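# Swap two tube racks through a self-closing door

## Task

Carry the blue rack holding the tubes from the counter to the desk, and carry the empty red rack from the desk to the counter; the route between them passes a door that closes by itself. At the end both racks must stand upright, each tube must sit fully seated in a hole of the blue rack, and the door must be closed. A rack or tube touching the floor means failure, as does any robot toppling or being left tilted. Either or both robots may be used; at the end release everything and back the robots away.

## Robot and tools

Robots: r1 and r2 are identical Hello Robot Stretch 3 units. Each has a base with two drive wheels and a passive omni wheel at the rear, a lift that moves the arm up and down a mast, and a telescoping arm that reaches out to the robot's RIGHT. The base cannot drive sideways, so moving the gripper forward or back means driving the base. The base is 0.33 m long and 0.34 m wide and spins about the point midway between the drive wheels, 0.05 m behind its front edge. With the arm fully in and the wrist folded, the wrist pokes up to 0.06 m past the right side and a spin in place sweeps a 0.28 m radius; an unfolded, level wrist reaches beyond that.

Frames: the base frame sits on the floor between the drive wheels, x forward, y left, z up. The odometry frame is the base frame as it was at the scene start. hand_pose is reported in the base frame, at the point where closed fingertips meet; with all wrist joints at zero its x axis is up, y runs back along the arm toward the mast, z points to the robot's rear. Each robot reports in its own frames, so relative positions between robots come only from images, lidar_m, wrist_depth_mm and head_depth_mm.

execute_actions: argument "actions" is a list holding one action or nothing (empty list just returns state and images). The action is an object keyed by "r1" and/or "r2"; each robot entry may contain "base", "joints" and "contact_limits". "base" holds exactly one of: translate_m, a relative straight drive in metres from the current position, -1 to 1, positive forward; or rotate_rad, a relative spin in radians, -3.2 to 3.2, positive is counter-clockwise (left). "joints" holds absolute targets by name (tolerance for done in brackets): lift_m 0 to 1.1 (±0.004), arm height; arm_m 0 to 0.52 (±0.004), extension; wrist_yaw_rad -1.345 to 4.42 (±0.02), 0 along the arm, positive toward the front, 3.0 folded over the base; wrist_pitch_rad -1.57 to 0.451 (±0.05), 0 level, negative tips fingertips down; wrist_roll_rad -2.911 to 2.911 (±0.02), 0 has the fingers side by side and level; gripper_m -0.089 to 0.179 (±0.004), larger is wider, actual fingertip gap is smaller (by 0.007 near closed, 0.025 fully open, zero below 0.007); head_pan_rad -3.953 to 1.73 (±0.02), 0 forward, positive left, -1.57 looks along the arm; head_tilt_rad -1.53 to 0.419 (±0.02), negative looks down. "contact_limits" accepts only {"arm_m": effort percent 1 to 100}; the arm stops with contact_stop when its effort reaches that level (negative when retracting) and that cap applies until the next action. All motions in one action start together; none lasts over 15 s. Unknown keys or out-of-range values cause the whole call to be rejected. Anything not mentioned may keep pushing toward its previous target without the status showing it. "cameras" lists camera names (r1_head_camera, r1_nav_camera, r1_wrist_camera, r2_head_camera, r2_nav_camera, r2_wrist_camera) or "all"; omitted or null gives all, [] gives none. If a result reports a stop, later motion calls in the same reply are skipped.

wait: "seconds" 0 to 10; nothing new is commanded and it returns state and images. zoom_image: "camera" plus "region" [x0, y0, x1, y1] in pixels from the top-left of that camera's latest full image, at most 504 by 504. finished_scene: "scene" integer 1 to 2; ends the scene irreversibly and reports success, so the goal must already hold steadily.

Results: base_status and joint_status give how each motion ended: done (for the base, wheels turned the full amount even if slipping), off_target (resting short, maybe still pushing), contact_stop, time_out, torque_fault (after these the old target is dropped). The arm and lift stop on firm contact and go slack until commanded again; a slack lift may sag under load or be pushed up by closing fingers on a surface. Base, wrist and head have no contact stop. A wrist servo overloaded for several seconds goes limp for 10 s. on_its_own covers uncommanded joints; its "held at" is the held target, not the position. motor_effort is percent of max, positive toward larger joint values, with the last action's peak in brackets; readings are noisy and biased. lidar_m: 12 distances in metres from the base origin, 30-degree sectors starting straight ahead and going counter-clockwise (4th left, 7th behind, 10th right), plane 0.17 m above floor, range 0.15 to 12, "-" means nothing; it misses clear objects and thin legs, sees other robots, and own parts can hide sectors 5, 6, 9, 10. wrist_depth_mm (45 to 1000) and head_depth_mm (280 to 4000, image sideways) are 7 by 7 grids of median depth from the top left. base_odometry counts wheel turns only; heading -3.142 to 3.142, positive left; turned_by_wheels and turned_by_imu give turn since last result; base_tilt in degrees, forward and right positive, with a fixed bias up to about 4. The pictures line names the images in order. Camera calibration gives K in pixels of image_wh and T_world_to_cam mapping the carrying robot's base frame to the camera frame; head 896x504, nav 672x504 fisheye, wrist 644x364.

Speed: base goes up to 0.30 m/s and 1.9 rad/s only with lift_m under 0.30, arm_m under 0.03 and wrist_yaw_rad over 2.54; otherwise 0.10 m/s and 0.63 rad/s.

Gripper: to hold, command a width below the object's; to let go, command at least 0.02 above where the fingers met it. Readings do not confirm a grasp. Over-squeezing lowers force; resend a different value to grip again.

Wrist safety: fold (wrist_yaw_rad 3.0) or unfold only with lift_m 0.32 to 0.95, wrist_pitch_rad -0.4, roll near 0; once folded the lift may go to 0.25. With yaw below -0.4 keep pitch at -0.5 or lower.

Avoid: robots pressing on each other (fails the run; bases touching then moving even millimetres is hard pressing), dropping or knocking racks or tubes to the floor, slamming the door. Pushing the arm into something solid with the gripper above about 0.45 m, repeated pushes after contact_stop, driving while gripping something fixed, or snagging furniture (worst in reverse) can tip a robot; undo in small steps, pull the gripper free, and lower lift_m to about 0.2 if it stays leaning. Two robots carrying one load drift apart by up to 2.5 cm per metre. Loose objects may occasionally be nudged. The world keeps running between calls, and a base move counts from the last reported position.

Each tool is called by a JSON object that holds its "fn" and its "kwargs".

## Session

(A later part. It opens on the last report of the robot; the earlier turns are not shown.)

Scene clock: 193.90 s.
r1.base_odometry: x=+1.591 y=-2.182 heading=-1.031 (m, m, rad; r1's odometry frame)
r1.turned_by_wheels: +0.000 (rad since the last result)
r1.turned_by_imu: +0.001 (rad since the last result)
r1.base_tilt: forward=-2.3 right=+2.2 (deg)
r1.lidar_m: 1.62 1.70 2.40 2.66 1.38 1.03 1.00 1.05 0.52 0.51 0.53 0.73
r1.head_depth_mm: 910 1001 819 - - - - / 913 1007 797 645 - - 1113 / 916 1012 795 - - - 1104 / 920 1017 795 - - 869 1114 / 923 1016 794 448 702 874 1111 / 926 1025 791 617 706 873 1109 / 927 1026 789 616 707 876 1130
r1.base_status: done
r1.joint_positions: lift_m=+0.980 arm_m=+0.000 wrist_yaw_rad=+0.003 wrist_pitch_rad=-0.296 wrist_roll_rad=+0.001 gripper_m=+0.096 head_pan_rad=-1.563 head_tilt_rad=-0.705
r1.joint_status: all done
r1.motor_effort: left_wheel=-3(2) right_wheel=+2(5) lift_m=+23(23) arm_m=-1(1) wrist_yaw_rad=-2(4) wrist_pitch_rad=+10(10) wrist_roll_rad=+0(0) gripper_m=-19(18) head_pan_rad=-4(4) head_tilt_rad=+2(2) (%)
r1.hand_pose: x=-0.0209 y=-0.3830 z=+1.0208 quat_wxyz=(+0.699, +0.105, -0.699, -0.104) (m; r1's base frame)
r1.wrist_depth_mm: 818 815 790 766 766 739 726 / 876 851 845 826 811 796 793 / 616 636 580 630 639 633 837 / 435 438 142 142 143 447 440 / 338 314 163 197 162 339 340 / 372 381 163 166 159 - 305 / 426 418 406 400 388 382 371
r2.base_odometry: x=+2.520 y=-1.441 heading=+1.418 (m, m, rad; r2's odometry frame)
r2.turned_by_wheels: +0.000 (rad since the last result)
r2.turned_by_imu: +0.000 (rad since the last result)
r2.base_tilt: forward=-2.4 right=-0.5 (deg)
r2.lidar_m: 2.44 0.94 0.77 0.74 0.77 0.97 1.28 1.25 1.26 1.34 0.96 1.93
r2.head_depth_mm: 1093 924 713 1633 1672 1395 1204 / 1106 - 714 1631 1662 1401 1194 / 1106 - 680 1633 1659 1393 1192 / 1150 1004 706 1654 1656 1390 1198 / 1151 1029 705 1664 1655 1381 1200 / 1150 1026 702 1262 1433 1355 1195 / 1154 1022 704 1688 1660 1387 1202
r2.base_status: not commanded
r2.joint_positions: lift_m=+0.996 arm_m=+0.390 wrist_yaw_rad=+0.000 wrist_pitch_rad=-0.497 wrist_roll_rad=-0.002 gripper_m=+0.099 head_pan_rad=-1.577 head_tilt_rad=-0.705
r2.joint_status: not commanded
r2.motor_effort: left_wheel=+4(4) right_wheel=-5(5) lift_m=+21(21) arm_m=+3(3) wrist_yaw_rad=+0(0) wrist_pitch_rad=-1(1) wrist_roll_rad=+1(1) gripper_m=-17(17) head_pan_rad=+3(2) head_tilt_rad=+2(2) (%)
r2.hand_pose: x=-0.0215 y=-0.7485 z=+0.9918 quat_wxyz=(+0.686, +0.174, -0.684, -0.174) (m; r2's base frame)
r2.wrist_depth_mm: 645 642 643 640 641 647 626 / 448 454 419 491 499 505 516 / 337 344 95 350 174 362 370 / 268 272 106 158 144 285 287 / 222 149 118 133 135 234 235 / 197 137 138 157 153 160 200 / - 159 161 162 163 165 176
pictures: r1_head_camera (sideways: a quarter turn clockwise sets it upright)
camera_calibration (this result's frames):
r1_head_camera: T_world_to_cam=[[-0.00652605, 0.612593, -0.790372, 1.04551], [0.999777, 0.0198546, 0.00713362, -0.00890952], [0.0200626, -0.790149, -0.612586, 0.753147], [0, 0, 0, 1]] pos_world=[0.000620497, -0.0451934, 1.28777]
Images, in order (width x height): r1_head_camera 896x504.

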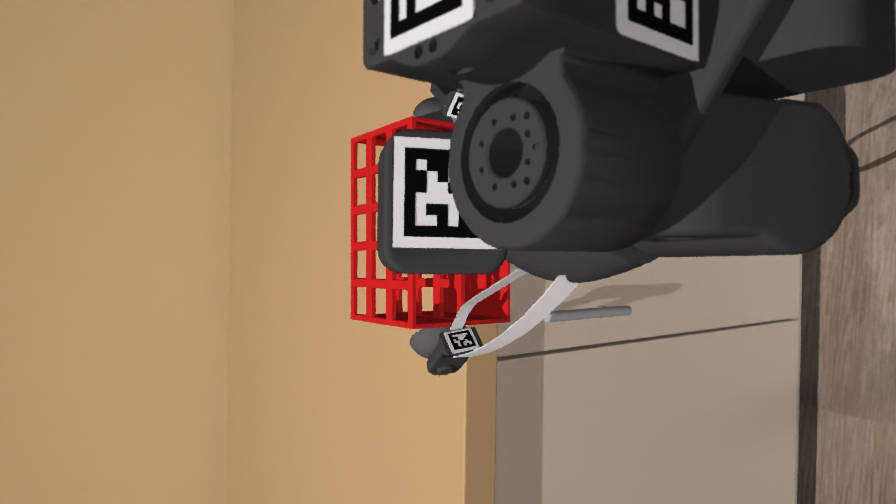

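{"fn": "execute_actions", "kwargs": {"actions": [{"r1":{"joints":{"arm_m":0.26,"lift_m":0.94}},"r2":{"joints":{"gripper_m":0.179}}}], "cameras": []}}

{"fn": "execute_actions", "kwargs": {"actions": [{"r1":{"joints":{"lift_m":0.905}},"r2":{"joints":{"arm_m":0.25,"lift_m":1.0}}}], "cameras": ["r1_wrist_camera","r2_wrist_camera"]}}

Scene clock: 197.33 s.
r1.base_odometry: x=+1.591 y=-2.182 heading=-1.031 (m, m, rad; r1's odometry frame)
r1.turned_by_wheels: +0.000 (rad since the last result)
r1.turned_by_imu: +0.001 (rad since the last result)
r1.base_tilt: forward=-2.3 right=+2.2 (deg)
r1.lidar_m: 1.62 1.71 2.40 2.66 1.38 1.03 1.01 1.05 0.52 0.51 0.53 0.73
r1.head_depth_mm: 907 1005 - 625 696 863 1115 / 913 1007 - 599 699 865 1117 / 916 1012 - 597 701 868 1116 / 921 1017 792 598 702 869 1114 / 922 1020 756 618 694 873 1111 / 924 1023 790 617 705 875 1111 / 928 1028 791 615 707 878 1108
r1.base_status: not commanded
r1.joint_positions: lift_m=+0.940 arm_m=+0.260 wrist_yaw_rad=+0.001 wrist_pitch_rad=-0.296 wrist_roll_rad=+0.001 gripper_m=+0.096 head_pan_rad=-1.563 head_tilt_rad=-0.705
r1.joint_status: all done
r1.motor_effort: left_wheel=-2(2) right_wheel=+2(3) lift_m=+20(20) arm_m=+3(3) wrist_yaw_rad=+0(3) wrist_pitch_rad=+10(10) wrist_roll_rad=+0(0) gripper_m=-18(19) head_pan_rad=-4(3) head_tilt_rad=+2(2) (%)
r1.hand_pose: x=-0.0213 y=-0.6427 z=+0.9809 quat_wxyz=(+0.699, +0.105, -0.699, -0.104) (m; r1's base frame)
r1.wrist_depth_mm: 566 564 547 543 537 522 515 / 621 606 598 584 572 564 556 / 502 505 466 505 508 512 514 / 354 355 142 143 143 358 358 / 273 250 163 197 162 276 275 / 230 206 163 166 159 - 224 / 181 187 176 177 177 187 188
r2.base_odometry: x=+2.520 y=-1.441 heading=+1.418 (m, m, rad; r2's odometry frame)
r2.turned_by_wheels: +0.000 (rad since the last result)
r2.turned_by_imu: +0.000 (rad since the last result)
r2.base_tilt: forward=-2.3 right=-0.5 (deg)
r2.lidar_m: 2.45 0.94 0.77 0.74 0.78 0.97 1.29 1.25 1.25 1.34 0.96 1.94
r2.head_depth_mm: 1095 924 711 1610 1670 1400 1201 / 1100 - 711 1615 1666 1382 1197 / 1109 - 680 1649 1653 1401 1198 / 1149 1030 703 1645 1659 1393 1203 / 1145 1022 705 1688 1648 1394 1189 / 1155 1024 702 1255 1409 1358 1197 / 1162 1022 701 1681 1647 1382 1183
r2.base_status: not commanded
r2.joint_positions: lift_m=+0.996 arm_m=+0.390 wrist_yaw_rad=+0.000 wrist_pitch_rad=-0.511 wrist_roll_rad=-0.002 gripper_m=+0.179 head_pan_rad=-1.577 head_tilt_rad=-0.705
r2.joint_status: all done
r2.motor_effort: left_wheel=+4(4) right_wheel=-5(4) lift_m=+24(24) arm_m=+3(3) wrist_yaw_rad=+0(0) wrist_pitch_rad=+5(5) wrist_roll_rad=+1(1) gripper_m=+0(81) head_pan_rad=+3(2) head_tilt_rad=+2(2) (%)
r2.hand_pose: x=-0.0215 y=-0.7464 z=+0.9887 quat_wxyz=(+0.685, +0.179, -0.683, -0.179) (m; r2's base frame)
r2.wrist_depth_mm: 653 634 617 640 631 632 623 / 431 431 144 454 436 477 486 / 320 326 93 340 166 345 354 / 259 261 109 151 140 275 278 / 216 149 119 128 128 227 230 / - 147 138 155 153 184 195 / - 160 160 163 164 165 175
pictures: none
No camera images: the call's "cameras" was empty. Leave "cameras" out to get every camera's image.

Scene clock: 199.63 s.
r1.base_odometry: x=+1.591 y=-2.182 heading=-1.031 (m, m, rad; r1's odometry frame)
r1.turned_by_wheels: +0.000 (rad since the last result)
r1.turned_by_imu: +0.000 (rad since the last result)
r1.base_tilt: forward=-2.3 right=+2.2 (deg)
r1.lidar_m: 1.63 1.71 2.40 2.65 1.38 1.03 1.00 1.06 0.52 0.51 0.53 0.73
r1.head_depth_mm: 909 1002 882 - 718 892 1114 / 912 1004 - 585 697 864 1113 / 917 1010 - 588 699 868 1115 / 920 1013 758 608 702 872 1116 / 923 1018 792 618 694 870 1110 / 925 1023 790 617 705 874 1111 / 927 1023 788 617 706 879 1114
r1.base_status: not commanded
r1.joint_positions: lift_m=+0.905 arm_m=+0.260 wrist_yaw_rad=+0.001 wrist_pitch_rad=-0.294 wrist_roll_rad=+0.001 gripper_m=+0.096 head_pan_rad=-1.563 head_tilt_rad=-0.705
r1.joint_status: all done
r1.motor_effort: left_wheel=-3(2) right_wheel=+2(3) lift_m=+19(22) arm_m=+2(2) wrist_yaw_rad=-1(0) wrist_pitch_rad=+9(10) wrist_roll_rad=+0(0) gripper_m=-18(18) head_pan_rad=-4(3) head_tilt_rad=+2(2) (%)
r1.hand_pose: x=-0.0213 y=-0.6429 z=+0.9465 quat_wxyz=(+0.699, +0.104, -0.700, -0.104) (m; r1's base frame)
r1.wrist_depth_mm: 564 563 549 546 534 524 516 / 607 602 581 574 567 562 554 / 406 408 348 350 379 413 414 / 284 284 140 141 141 290 288 / 218 205 160 169 162 221 223 / 184 166 163 165 159 - 179 / 145 150 149 148 148 151 150
r2.base_odometry: x=+2.520 y=-1.441 heading=+1.418 (m, m, rad; r2's odometry frame)
r2.turned_by_wheels: +0.000 (rad since the last result)
r2.turned_by_imu: +0.000 (rad since the last result)
r2.base_tilt: forward=-2.3 right=-0.5 (deg)
r2.lidar_m: 2.45 0.94 0.77 0.74 0.78 0.97 1.29 1.25 1.26 1.34 0.96 1.93
r2.head_depth_mm: 1102 - 654 1614 1656 1391 1204 / 1109 - 638 1640 1664 1386 1202 / 1140 - - 1649 1659 1392 1192 / 1139 999 703 1663 1646 1384 1197 / 1145 1028 704 1664 1642 1391 1199 / 1156 1029 705 1258 1429 1352 1196 / 1162 1022 704 1694 1647 1386 1190
r2.base_status: not commanded
r2.joint_positions: lift_m=+1.000 arm_m=+0.250 wrist_yaw_rad=+0.000 wrist_pitch_rad=-0.512 wrist_roll_rad=-0.002 gripper_m=+0.179 head_pan_rad=-1.577 head_tilt_rad=-0.704
r2.joint_status: all done
r2.motor_effort: left_wheel=+4(4) right_wheel=-4(4) lift_m=+42(43) arm_m=-5(4) wrist_yaw_rad=-1(0) wrist_pitch_rad=+6(6) wrist_roll_rad=+1(1) gripper_m=+1(1) head_pan_rad=+2(2) head_tilt_rad=+2(2) (%)
r2.hand_pose: x=-0.0215 y=-0.6067 z=+0.9918 quat_wxyz=(+0.685, +0.180, -0.683, -0.179) (m; r2's base frame)
r2.wrist_depth_mm: 777 673 620 717 671 738 725 / 431 444 404 276 447 485 488 / 330 337 307 266 319 357 365 / 264 269 269 269 276 279 283 / 222 223 225 227 229 233 235 / - 191 192 193 195 198 200 / - 167 167 169 170 168 178
pictures: r1_wrist_camera, r2_wrist_camera
camera_calibration (this result's frames):
r1_wrist_camera: T_world_to_cam=[[-0.999676, -0.00153091, 0.0254111, -0.0513175], [-0.0229772, 0.483998, -0.874767, 1.15879], [-0.0109597, -0.875067, -0.483877, 0.0559846], [0, 0, 0, 1]] pos_world=[-0.0240615, -0.511943, 1.04207]
r2_wrist_camera: T_world_to_cam=[[-0.998415, -0.0291299, 0.0481459, -0.0917548], [-0.0559472, 0.60569, -0.793731, 1.19201], [-0.00604012, -0.795167, -0.60636, 0.276608], [0, 0, 0, 1]] pos_world=[-0.0232491, -0.504711, 1.11828]
Images, in order (width x height): r1_wrist_camera 644x364, r2_wrist_camera 644x364.

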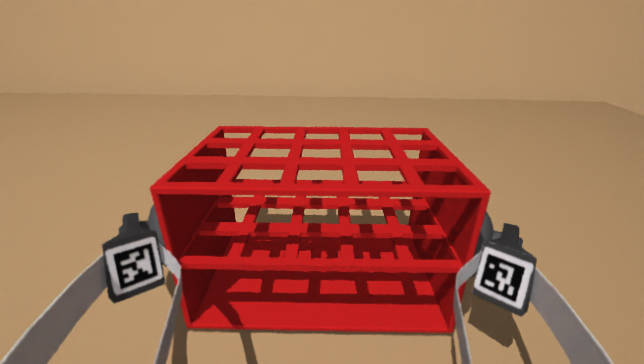

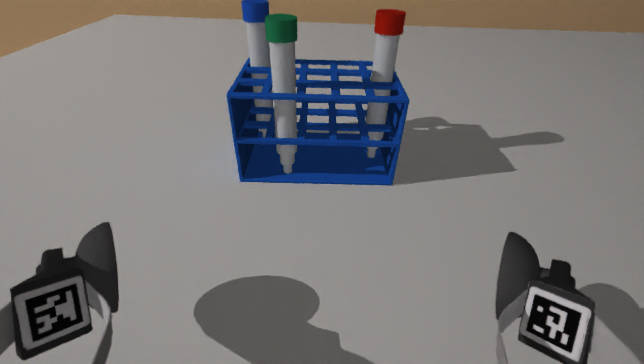

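{"fn": "execute_actions", "kwargs": {"actions": [{"r1":{"joints":{"lift_m":0.898}},"r2":{"joints":{"arm_m":0.12}}}], "cameras": []}}

{"fn": "execute_actions", "kwargs": {"actions": [{"r1":{"joints":{"gripper_m":0.179}},"r2":{"joints":{"wrist_pitch_rad":0.12,"lift_m":0.87}}}], "cameras": ["r2_wrist_camera"]}}

{"fn": "zoom_image", "kwargs": {"camera": "r2_wrist_camera", "region": [220, 90, 440, 290]}}

{"fn": "execute_actions", "kwargs": {"actions": [{"r1":{"joints":{"arm_m":0,"head_pan_rad":-3.6,"head_tilt_rad":-0.5}},"r2":{"joints":{"arm_m":0,"head_pan_rad":1.3}}}]}}

Scene clock: 202.20 s.
r1.base_odometry: x=+1.591 y=-2.182 heading=-1.031 (m, m, rad; r1's odometry frame)
r1.turned_by_wheels: +0.000 (rad since the last result)
r1.turned_by_imu: +0.000 (rad since the last result)
r1.base_tilt: forward=-2.3 right=+2.2 (deg)
r1.lidar_m: 1.62 1.71 2.40 2.66 1.38 1.04 1.00 1.05 0.52 0.51 0.53 0.73
r1.head_depth_mm: 908 1003 838 - 727 891 1118 / 914 1009 - 587 700 865 1114 / 918 1011 - 587 700 867 1113 / 918 1014 874 608 702 869 1112 / 919 1020 793 618 695 872 1115 / 929 1019 790 617 707 876 1109 / 927 1023 788 615 707 878 1112
r1.base_status: not commanded
r1.joint_positions: lift_m=+0.898 arm_m=+0.260 wrist_yaw_rad=+0.001 wrist_pitch_rad=-0.282 wrist_roll_rad=+0.001 gripper_m=+0.096 head_pan_rad=-1.563 head_tilt_rad=-0.705
r1.joint_status: all done
r1.motor_effort: left_wheel=-2(3) right_wheel=+2(3) lift_m=+19(19) arm_m=+3(3) wrist_yaw_rad=-1(2) wrist_pitch_rad=+4(9) wrist_roll_rad=+0(0) gripper_m=-19(19) head_pan_rad=-3(3) head_tilt_rad=+2(2) (%)
r1.hand_pose: x=-0.0213 y=-0.6440 z=+0.9425 quat_wxyz=(+0.700, +0.100, -0.700, -0.099) (m; r1's base frame)
r1.wrist_depth_mm: 566 553 555 535 531 524 516 / 600 595 585 578 569 563 557 / 404 405 409 406 377 411 415 / 280 264 147 138 143 286 285 / 214 199 162 158 158 206 216 / 180 164 163 164 158 - 174 / 141 145 146 146 146 146 146
r2.base_odometry: x=+2.520 y=-1.441 heading=+1.418 (m, m, rad; r2's odometry frame)
r2.turned_by_wheels: +0.000 (rad since the last result)
r2.turned_by_imu: +0.000 (rad since the last result)
r2.base_tilt: forward=-2.4 right=-0.5 (deg)
r2.lidar_m: 2.44 0.94 0.77 0.74 0.78 0.97 1.29 1.26 1.25 1.34 0.96 1.93
r2.head_depth_mm: 1122 - - - 1638 1390 1204 / 1128 1148 - - 1665 1383 1204 / 1133 1121 - - 1612 1389 1199 / 1137 967 675 1696 1652 1400 1199 / 1146 1033 708 1721 1649 1389 1193 / 1163 1026 703 1257 1430 1347 1185 / 1162 1032 704 1689 1652 1386 1189
r2.base_status: not commanded
r2.joint_positions: lift_m=+1.000 arm_m=+0.120 wrist_yaw_rad=+0.000 wrist_pitch_rad=-0.512 wrist_roll_rad=-0.002 gripper_m=+0.179 head_pan_rad=-1.577 head_tilt_rad=-0.704
r2.joint_status: all done
r2.motor_effort: left_wheel=+4(4) right_wheel=-4(4) lift_m=+42(43) arm_m=-5(5) wrist_yaw_rad=+0(0) wrist_pitch_rad=+5(5) wrist_roll_rad=+1(1) gripper_m=+0(1) head_pan_rad=+2(2) head_tilt_rad=+2(2) (%)
r2.hand_pose: x=-0.0215 y=-0.4767 z=+0.9917 quat_wxyz=(+0.685, +0.180, -0.683, -0.179) (m; r2's base frame)
r2.wrist_depth_mm: 859 672 699 365 737 763 786 / 435 448 453 402 472 483 491 / 328 338 344 346 351 355 362 / 266 268 271 275 277 282 285 / - - - - - 265 262 / - - - - - - - / - - - - - - 957
pictures: none
No camera images: the call's "cameras" was empty. Leave "cameras" out to get every camera's image.

Scene clock: 204.20 s.
r1.base_odometry: x=+1.591 y=-2.182 heading=-1.031 (m, m, rad; r1's odometry frame)
r1.turned_by_wheels: +0.000 (rad since the last result)
r1.turned_by_imu: +0.000 (rad since the last result)
r1.base_tilt: forward=-2.3 right=+2.1 (deg)
r1.lidar_m: 1.63 1.71 2.40 2.65 1.38 1.03 1.00 1.05 0.52 0.51 0.53 0.73
r1.head_depth_mm: 908 1002 839 - 727 893 1114 / 912 1006 - 586 699 864 1114 / 916 1007 - 586 700 865 1118 / 920 1014 815 597 702 869 1114 / 922 1017 810 618 694 870 1112 / 926 1024 790 617 707 877 1109 / 929 1026 790 617 707 880 1112
r1.base_status: not commanded
r1.joint_positions: lift_m=+0.898 arm_m=+0.260 wrist_yaw_rad=+0.001 wrist_pitch_rad=-0.284 wrist_roll_rad=+0.001 gripper_m=+0.179 head_pan_rad=-1.563 head_tilt_rad=-0.705
r1.joint_status: all done
r1.motor_effort: left_wheel=-2(1) right_wheel=+2(2) lift_m=+19(20) arm_m=+3(2) wrist_yaw_rad=-2(2) wrist_pitch_rad=+5(5) wrist_roll_rad=+0(0) gripper_m=+1(85) head_pan_rad=-3(4) head_tilt_rad=+2(2) (%)
r1.hand_pose: x=-0.0212 y=-0.6439 z=+0.9420 quat_wxyz=(+0.700, +0.101, -0.700, -0.100) (m; r1's base frame)
r1.wrist_depth_mm: 565 564 552 542 528 523 512 / 606 595 590 575 561 564 555 / 399 401 402 406 405 403 409 / 277 277 136 136 143 281 283 / 217 195 163 165 157 196 215 / - 165 163 163 158 167 177 / 144 145 145 145 146 145 145
r2.base_odometry: x=+2.520 y=-1.441 heading=+1.418 (m, m, rad; r2's odometry frame)
r2.turned_by_wheels: +0.000 (rad since the last result)
r2.turned_by_imu: +0.000 (rad since the last result)
r2.base_tilt: forward=-2.1 right=-0.5 (deg)
r2.lidar_m: 2.45 0.94 0.77 0.74 0.78 0.97 1.29 1.26 1.25 1.34 0.96 1.94
r2.head_depth_mm: 1122 1043 715 1093 - 1317 1201 / 1130 1044 711 1564 - 1331 1204 / 1137 1038 709 - - 1359 1203 / 1140 969 710 1676 1662 1375 1193 / 1143 1034 741 1661 1666 1374 1190 / 1160 1034 703 1256 1426 1352 1201 / 1163 1020 704 1690 1667 1378 1185
r2.base_status: not commanded
r2.joint_positions: lift_m=+0.870 arm_m=+0.120 wrist_yaw_rad=+0.000 wrist_pitch_rad=+0.099 wrist_roll_rad=-0.002 gripper_m=+0.179 head_pan_rad=-1.577 head_tilt_rad=-0.704
r2.joint_status: all done
r2.motor_effort: left_wheel=+4(3) right_wheel=-4(4) lift_m=+24(37) arm_m=-5(5) wrist_yaw_rad=+0(0) wrist_pitch_rad=+9(8) wrist_roll_rad=+1(1) gripper_m=+1(0) head_pan_rad=+3(2) head_tilt_rad=+2(2) (%)
r2.hand_pose: x=-0.0213 y=-0.5226 z=+1.0105 quat_wxyz=(+0.707, -0.035, -0.705, +0.035) (m; r2's base frame)
r2.wrist_depth_mm: 977 936 989 934 964 943 919 / 990 954 969 971 933 968 924 / 979 956 958 965 963 967 942 / - 987 1000 411 973 964 959 / 508 485 482 385 510 554 573 / - 274 280 287 289 297 305 / 205 205 204 203 203 203 223
pictures: r2_wrist_camera
camera_calibration (this result's frames):
r2_wrist_camera: T_world_to_cam=[[-0.998419, 0.00327702, 0.0561053, -0.0811797], [-0.0559291, 0.0401357, -0.997628, 1.0664], [-0.00552107, -0.999189, -0.039889, -0.324133], [0, 0, 0, 1]] pos_world=[-0.0231985, -0.366405, 1.05549]
Images, in order (width x height): r2_wrist_camera 644x364.

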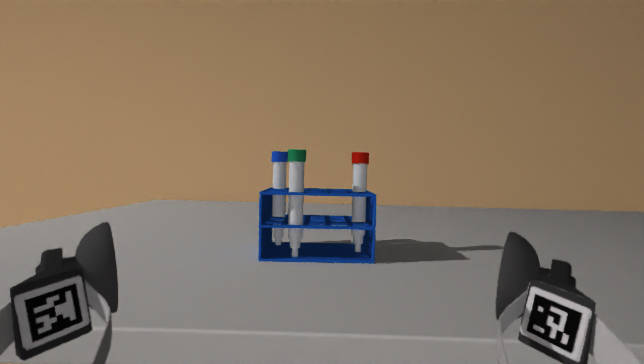

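Region (220, 90, 440, 290) of r2_wrist_camera's 644x364 image, scaled by 2.291; it fills the top 458 rows of this view, and the rest is white.

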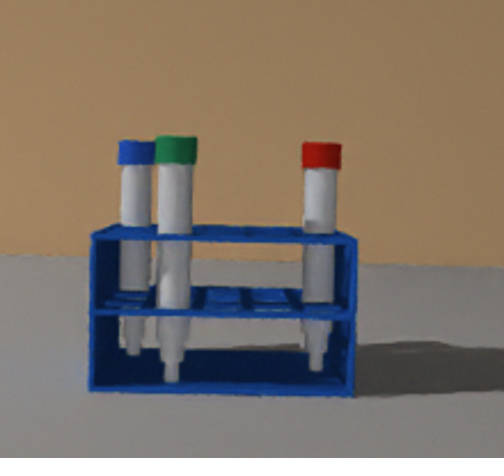

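Scene clock: 207.33 s.
r1.base_odometry: x=+1.591 y=-2.182 heading=-1.031 (m, m, rad; r1's odometry frame)
r1.turned_by_wheels: +0.000 (rad since the last result)
r1.turned_by_imu: +0.001 (rad since the last result)
r1.base_tilt: forward=-2.4 right=+2.2 (deg)
r1.lidar_m: 1.63 1.71 2.40 2.66 1.38 1.03 1.01 1.06 0.52 0.51 0.53 0.73
r1.head_depth_mm: 1032 1141 1248 1439 - - - / 991 1086 1196 1324 - - - / 947 1033 1138 1241 - - - / 903 985 1076 1183 - - - / 867 940 1023 1126 1212 - - / 830 898 975 1068 1149 - - / 798 861 931 1015 1102 - -
r1.base_status: not commanded
r1.joint_positions: lift_m=+0.898 arm_m=+0.000 wrist_yaw_rad=+0.001 wrist_pitch_rad=-0.285 wrist_roll_rad=+0.001 gripper_m=+0.179 head_pan_rad=-3.593 head_tilt_rad=-0.507
r1.joint_status: all done
r1.motor_effort: left_wheel=-2(2) right_wheel=+3(2) lift_m=+19(19) arm_m=-4(4) wrist_yaw_rad=-1(1) wrist_pitch_rad=+5(6) wrist_roll_rad=+0(0) gripper_m=+0(1) head_pan_rad=-3(46) head_tilt_rad=+3(15) (%)
r1.hand_pose: x=-0.0213 y=-0.3845 z=+0.9417 quat_wxyz=(+0.700, +0.101, -0.700, -0.100) (m; r1's base frame)
r1.wrist_depth_mm: 802 792 784 775 756 752 729 / 735 713 722 632 735 755 777 / 400 403 406 396 405 407 412 / 283 279 279 283 281 282 283 / 327 320 319 315 309 276 272 / - 365 354 349 343 340 330 / 415 407 395 391 387 378 372
r2.base_odometry: x=+2.520 y=-1.441 heading=+1.418 (m, m, rad; r2's odometry frame)
r2.turned_by_wheels: +0.000 (rad since the last result)
r2.turned_by_imu: +0.000 (rad since the last result)
r2.base_tilt: forward=-2.2 right=-0.5 (deg)
r2.lidar_m: 2.44 0.94 0.77 0.74 0.77 0.97 1.29 1.25 1.25 1.34 0.96 1.94
r2.head_depth_mm: 671 756 851 954 1094 1304 1194 / 660 736 844 975 1160 1334 1200 / 647 723 823 946 1122 1322 1198 / 634 706 799 919 1078 1310 1189 / 620 691 778 891 1049 1269 1196 / 608 674 763 869 1009 1210 1196 / 595 661 739 840 978 1175 1192
r2.base_status: not commanded
r2.joint_positions: lift_m=+0.870 arm_m=+0.001 wrist_yaw_rad=+0.000 wrist_pitch_rad=+0.100 wrist_roll_rad=-0.002 gripper_m=+0.179 head_pan_rad=+1.293 head_tilt_rad=-0.704
r2.joint_status: all done
r2.motor_effort: left_wheel=+4(4) right_wheel=-4(4) lift_m=+25(24) arm_m=-5(5) wrist_yaw_rad=+0(0) wrist_pitch_rad=+9(8) wrist_roll_rad=+1(1) gripper_m=+0(1) head_pan_rad=+3(31) head_tilt_rad=+2(2) (%)
r2.hand_pose: x=-0.0214 y=-0.4029 z=+1.0106 quat_wxyz=(+0.707, -0.035, -0.705, +0.035) (m; r2's base frame)
r2.wrist_depth_mm: - - - - - - - / - - - - - - - / - - - - - - - / - - - - - - - / 513 486 497 470 536 565 580 / - 334 345 321 322 325 336 / - - - - - - -
pictures: r1_head_camera (sideways: a quarter turn clockwise sets it upright), r1_nav_camera (sideways: a quarter turn counterclockwise sets it upright), r1_wrist_camera, r2_head_camera (sideways: a quarter turn clockwise sets it upright), r2_nav_camera (sideways: a quarter turn counterclockwise sets it upright), r2_wrist_camera
camera_calibration (this result's frames):
r1_head_camera: T_world_to_cam=[[0.401977, -0.192892, -0.895102, 1.17958], [-0.424225, -0.905545, 0.00462997, 0.00303489], [-0.811448, 0.377863, -0.445838, 0.541268], [0, 0, 0, 1]] pos_world=[-0.0336643, 0.0257545, 1.29715]
r1_nav_camera: T_world_to_cam=[[-0.468336, 0.222746, 0.855012, -1.07651], [0.462027, 0.88659, 0.0221037, 0.0256503], [-0.753122, 0.40539, -0.518137, 0.640567], [0, 0, 0, 1]] pos_world=[-0.0335919, -0.0426335, 1.25176]
r1_wrist_camera: T_world_to_cam=[[-0.999676, -0.00118066, 0.0254142, -0.0506951], [-0.0229131, 0.475933, -0.879183, 1.03059], [-0.0110575, -0.879481, -0.475806, 0.270478], [0, 0, 0, 1]] pos_world=[-0.024074, -0.252671, 1.03606]
r2_head_camera: T_world_to_cam=[[-0.112996, -0.600099, -0.791905, 1.04439], [-0.975474, 0.218524, -0.0264066, 0.03934], [0.188897, 0.769499, -0.610073, 0.750452], [0, 0, 0, 1]] pos_world=[0.0146289, 0.0406688, 1.28593]
r2_nav_camera: T_world_to_cam=[[0.241172, 0.623061, 0.744064, -0.922883], [0.952236, -0.299895, -0.0575215, 0.117716], [0.187302, 0.722398, -0.665627, 0.820897], [0, 0, 0, 1]] pos_world=[-0.0432761, 0.0173005, 1.23987]
r2_wrist_camera: T_world_to_cam=[[-0.998419, 0.00333686, 0.0561043, -0.0815622], [-0.0559274, 0.0398272, -0.99764, 1.06156], [-0.00556347, -0.999201, -0.0395776, -0.204855], [0, 0, 0, 1]] pos_world=[-0.0232028, -0.246698, 1.05552]
Images, in order (width x height): r1_head_camera 896x504, r1_nav_camera 672x504, r1_wrist_camera 644x364, r2_head_camera 896x504, r2_nav_camera 672x504, r2_wrist_camera 644x364.

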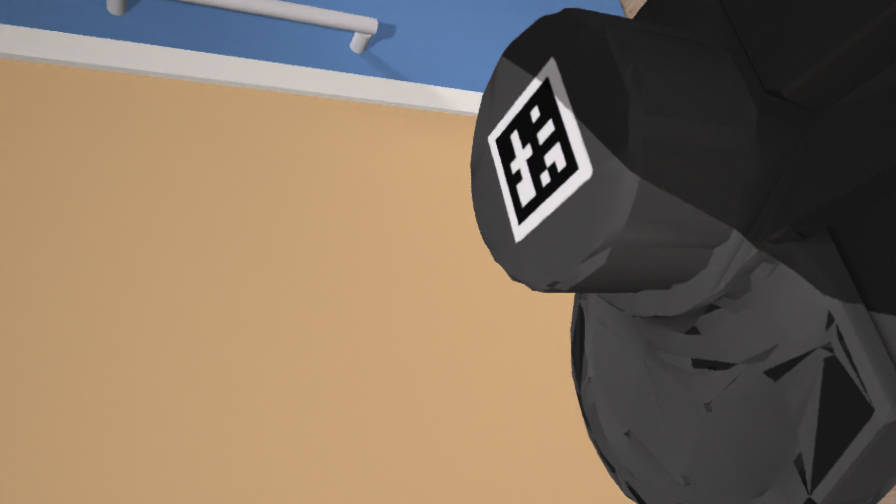

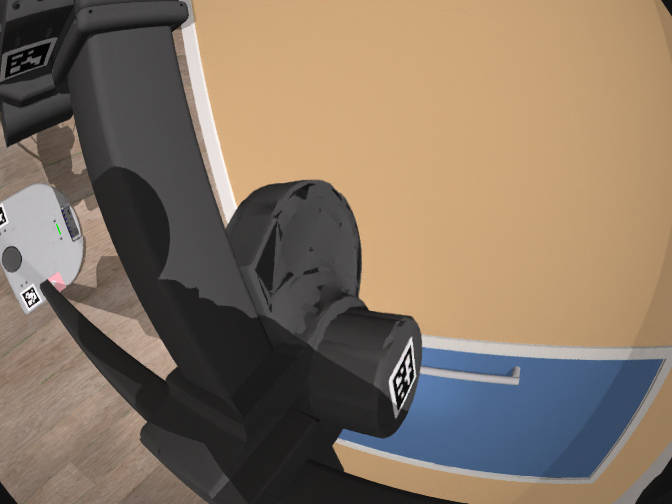

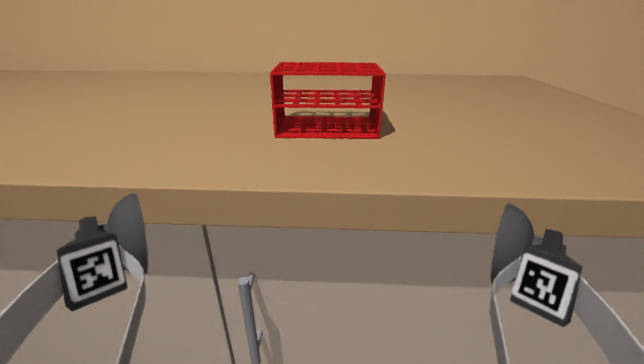

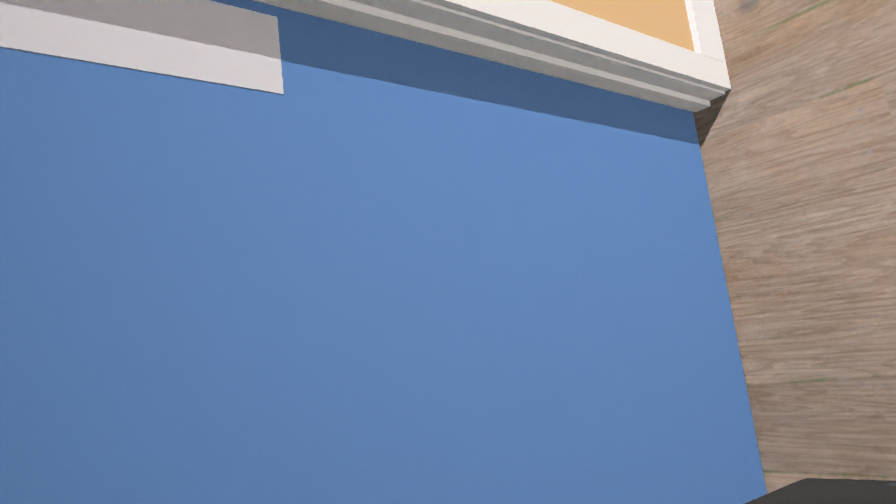

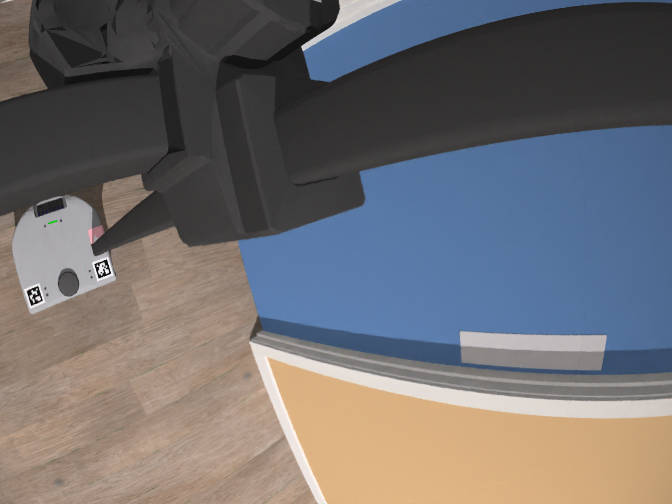

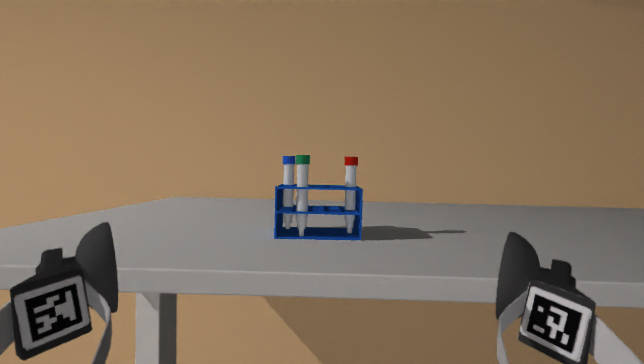

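{"fn": "finished_scene", "kwargs": {"scene": 1}}

The scene is finished: the task was done.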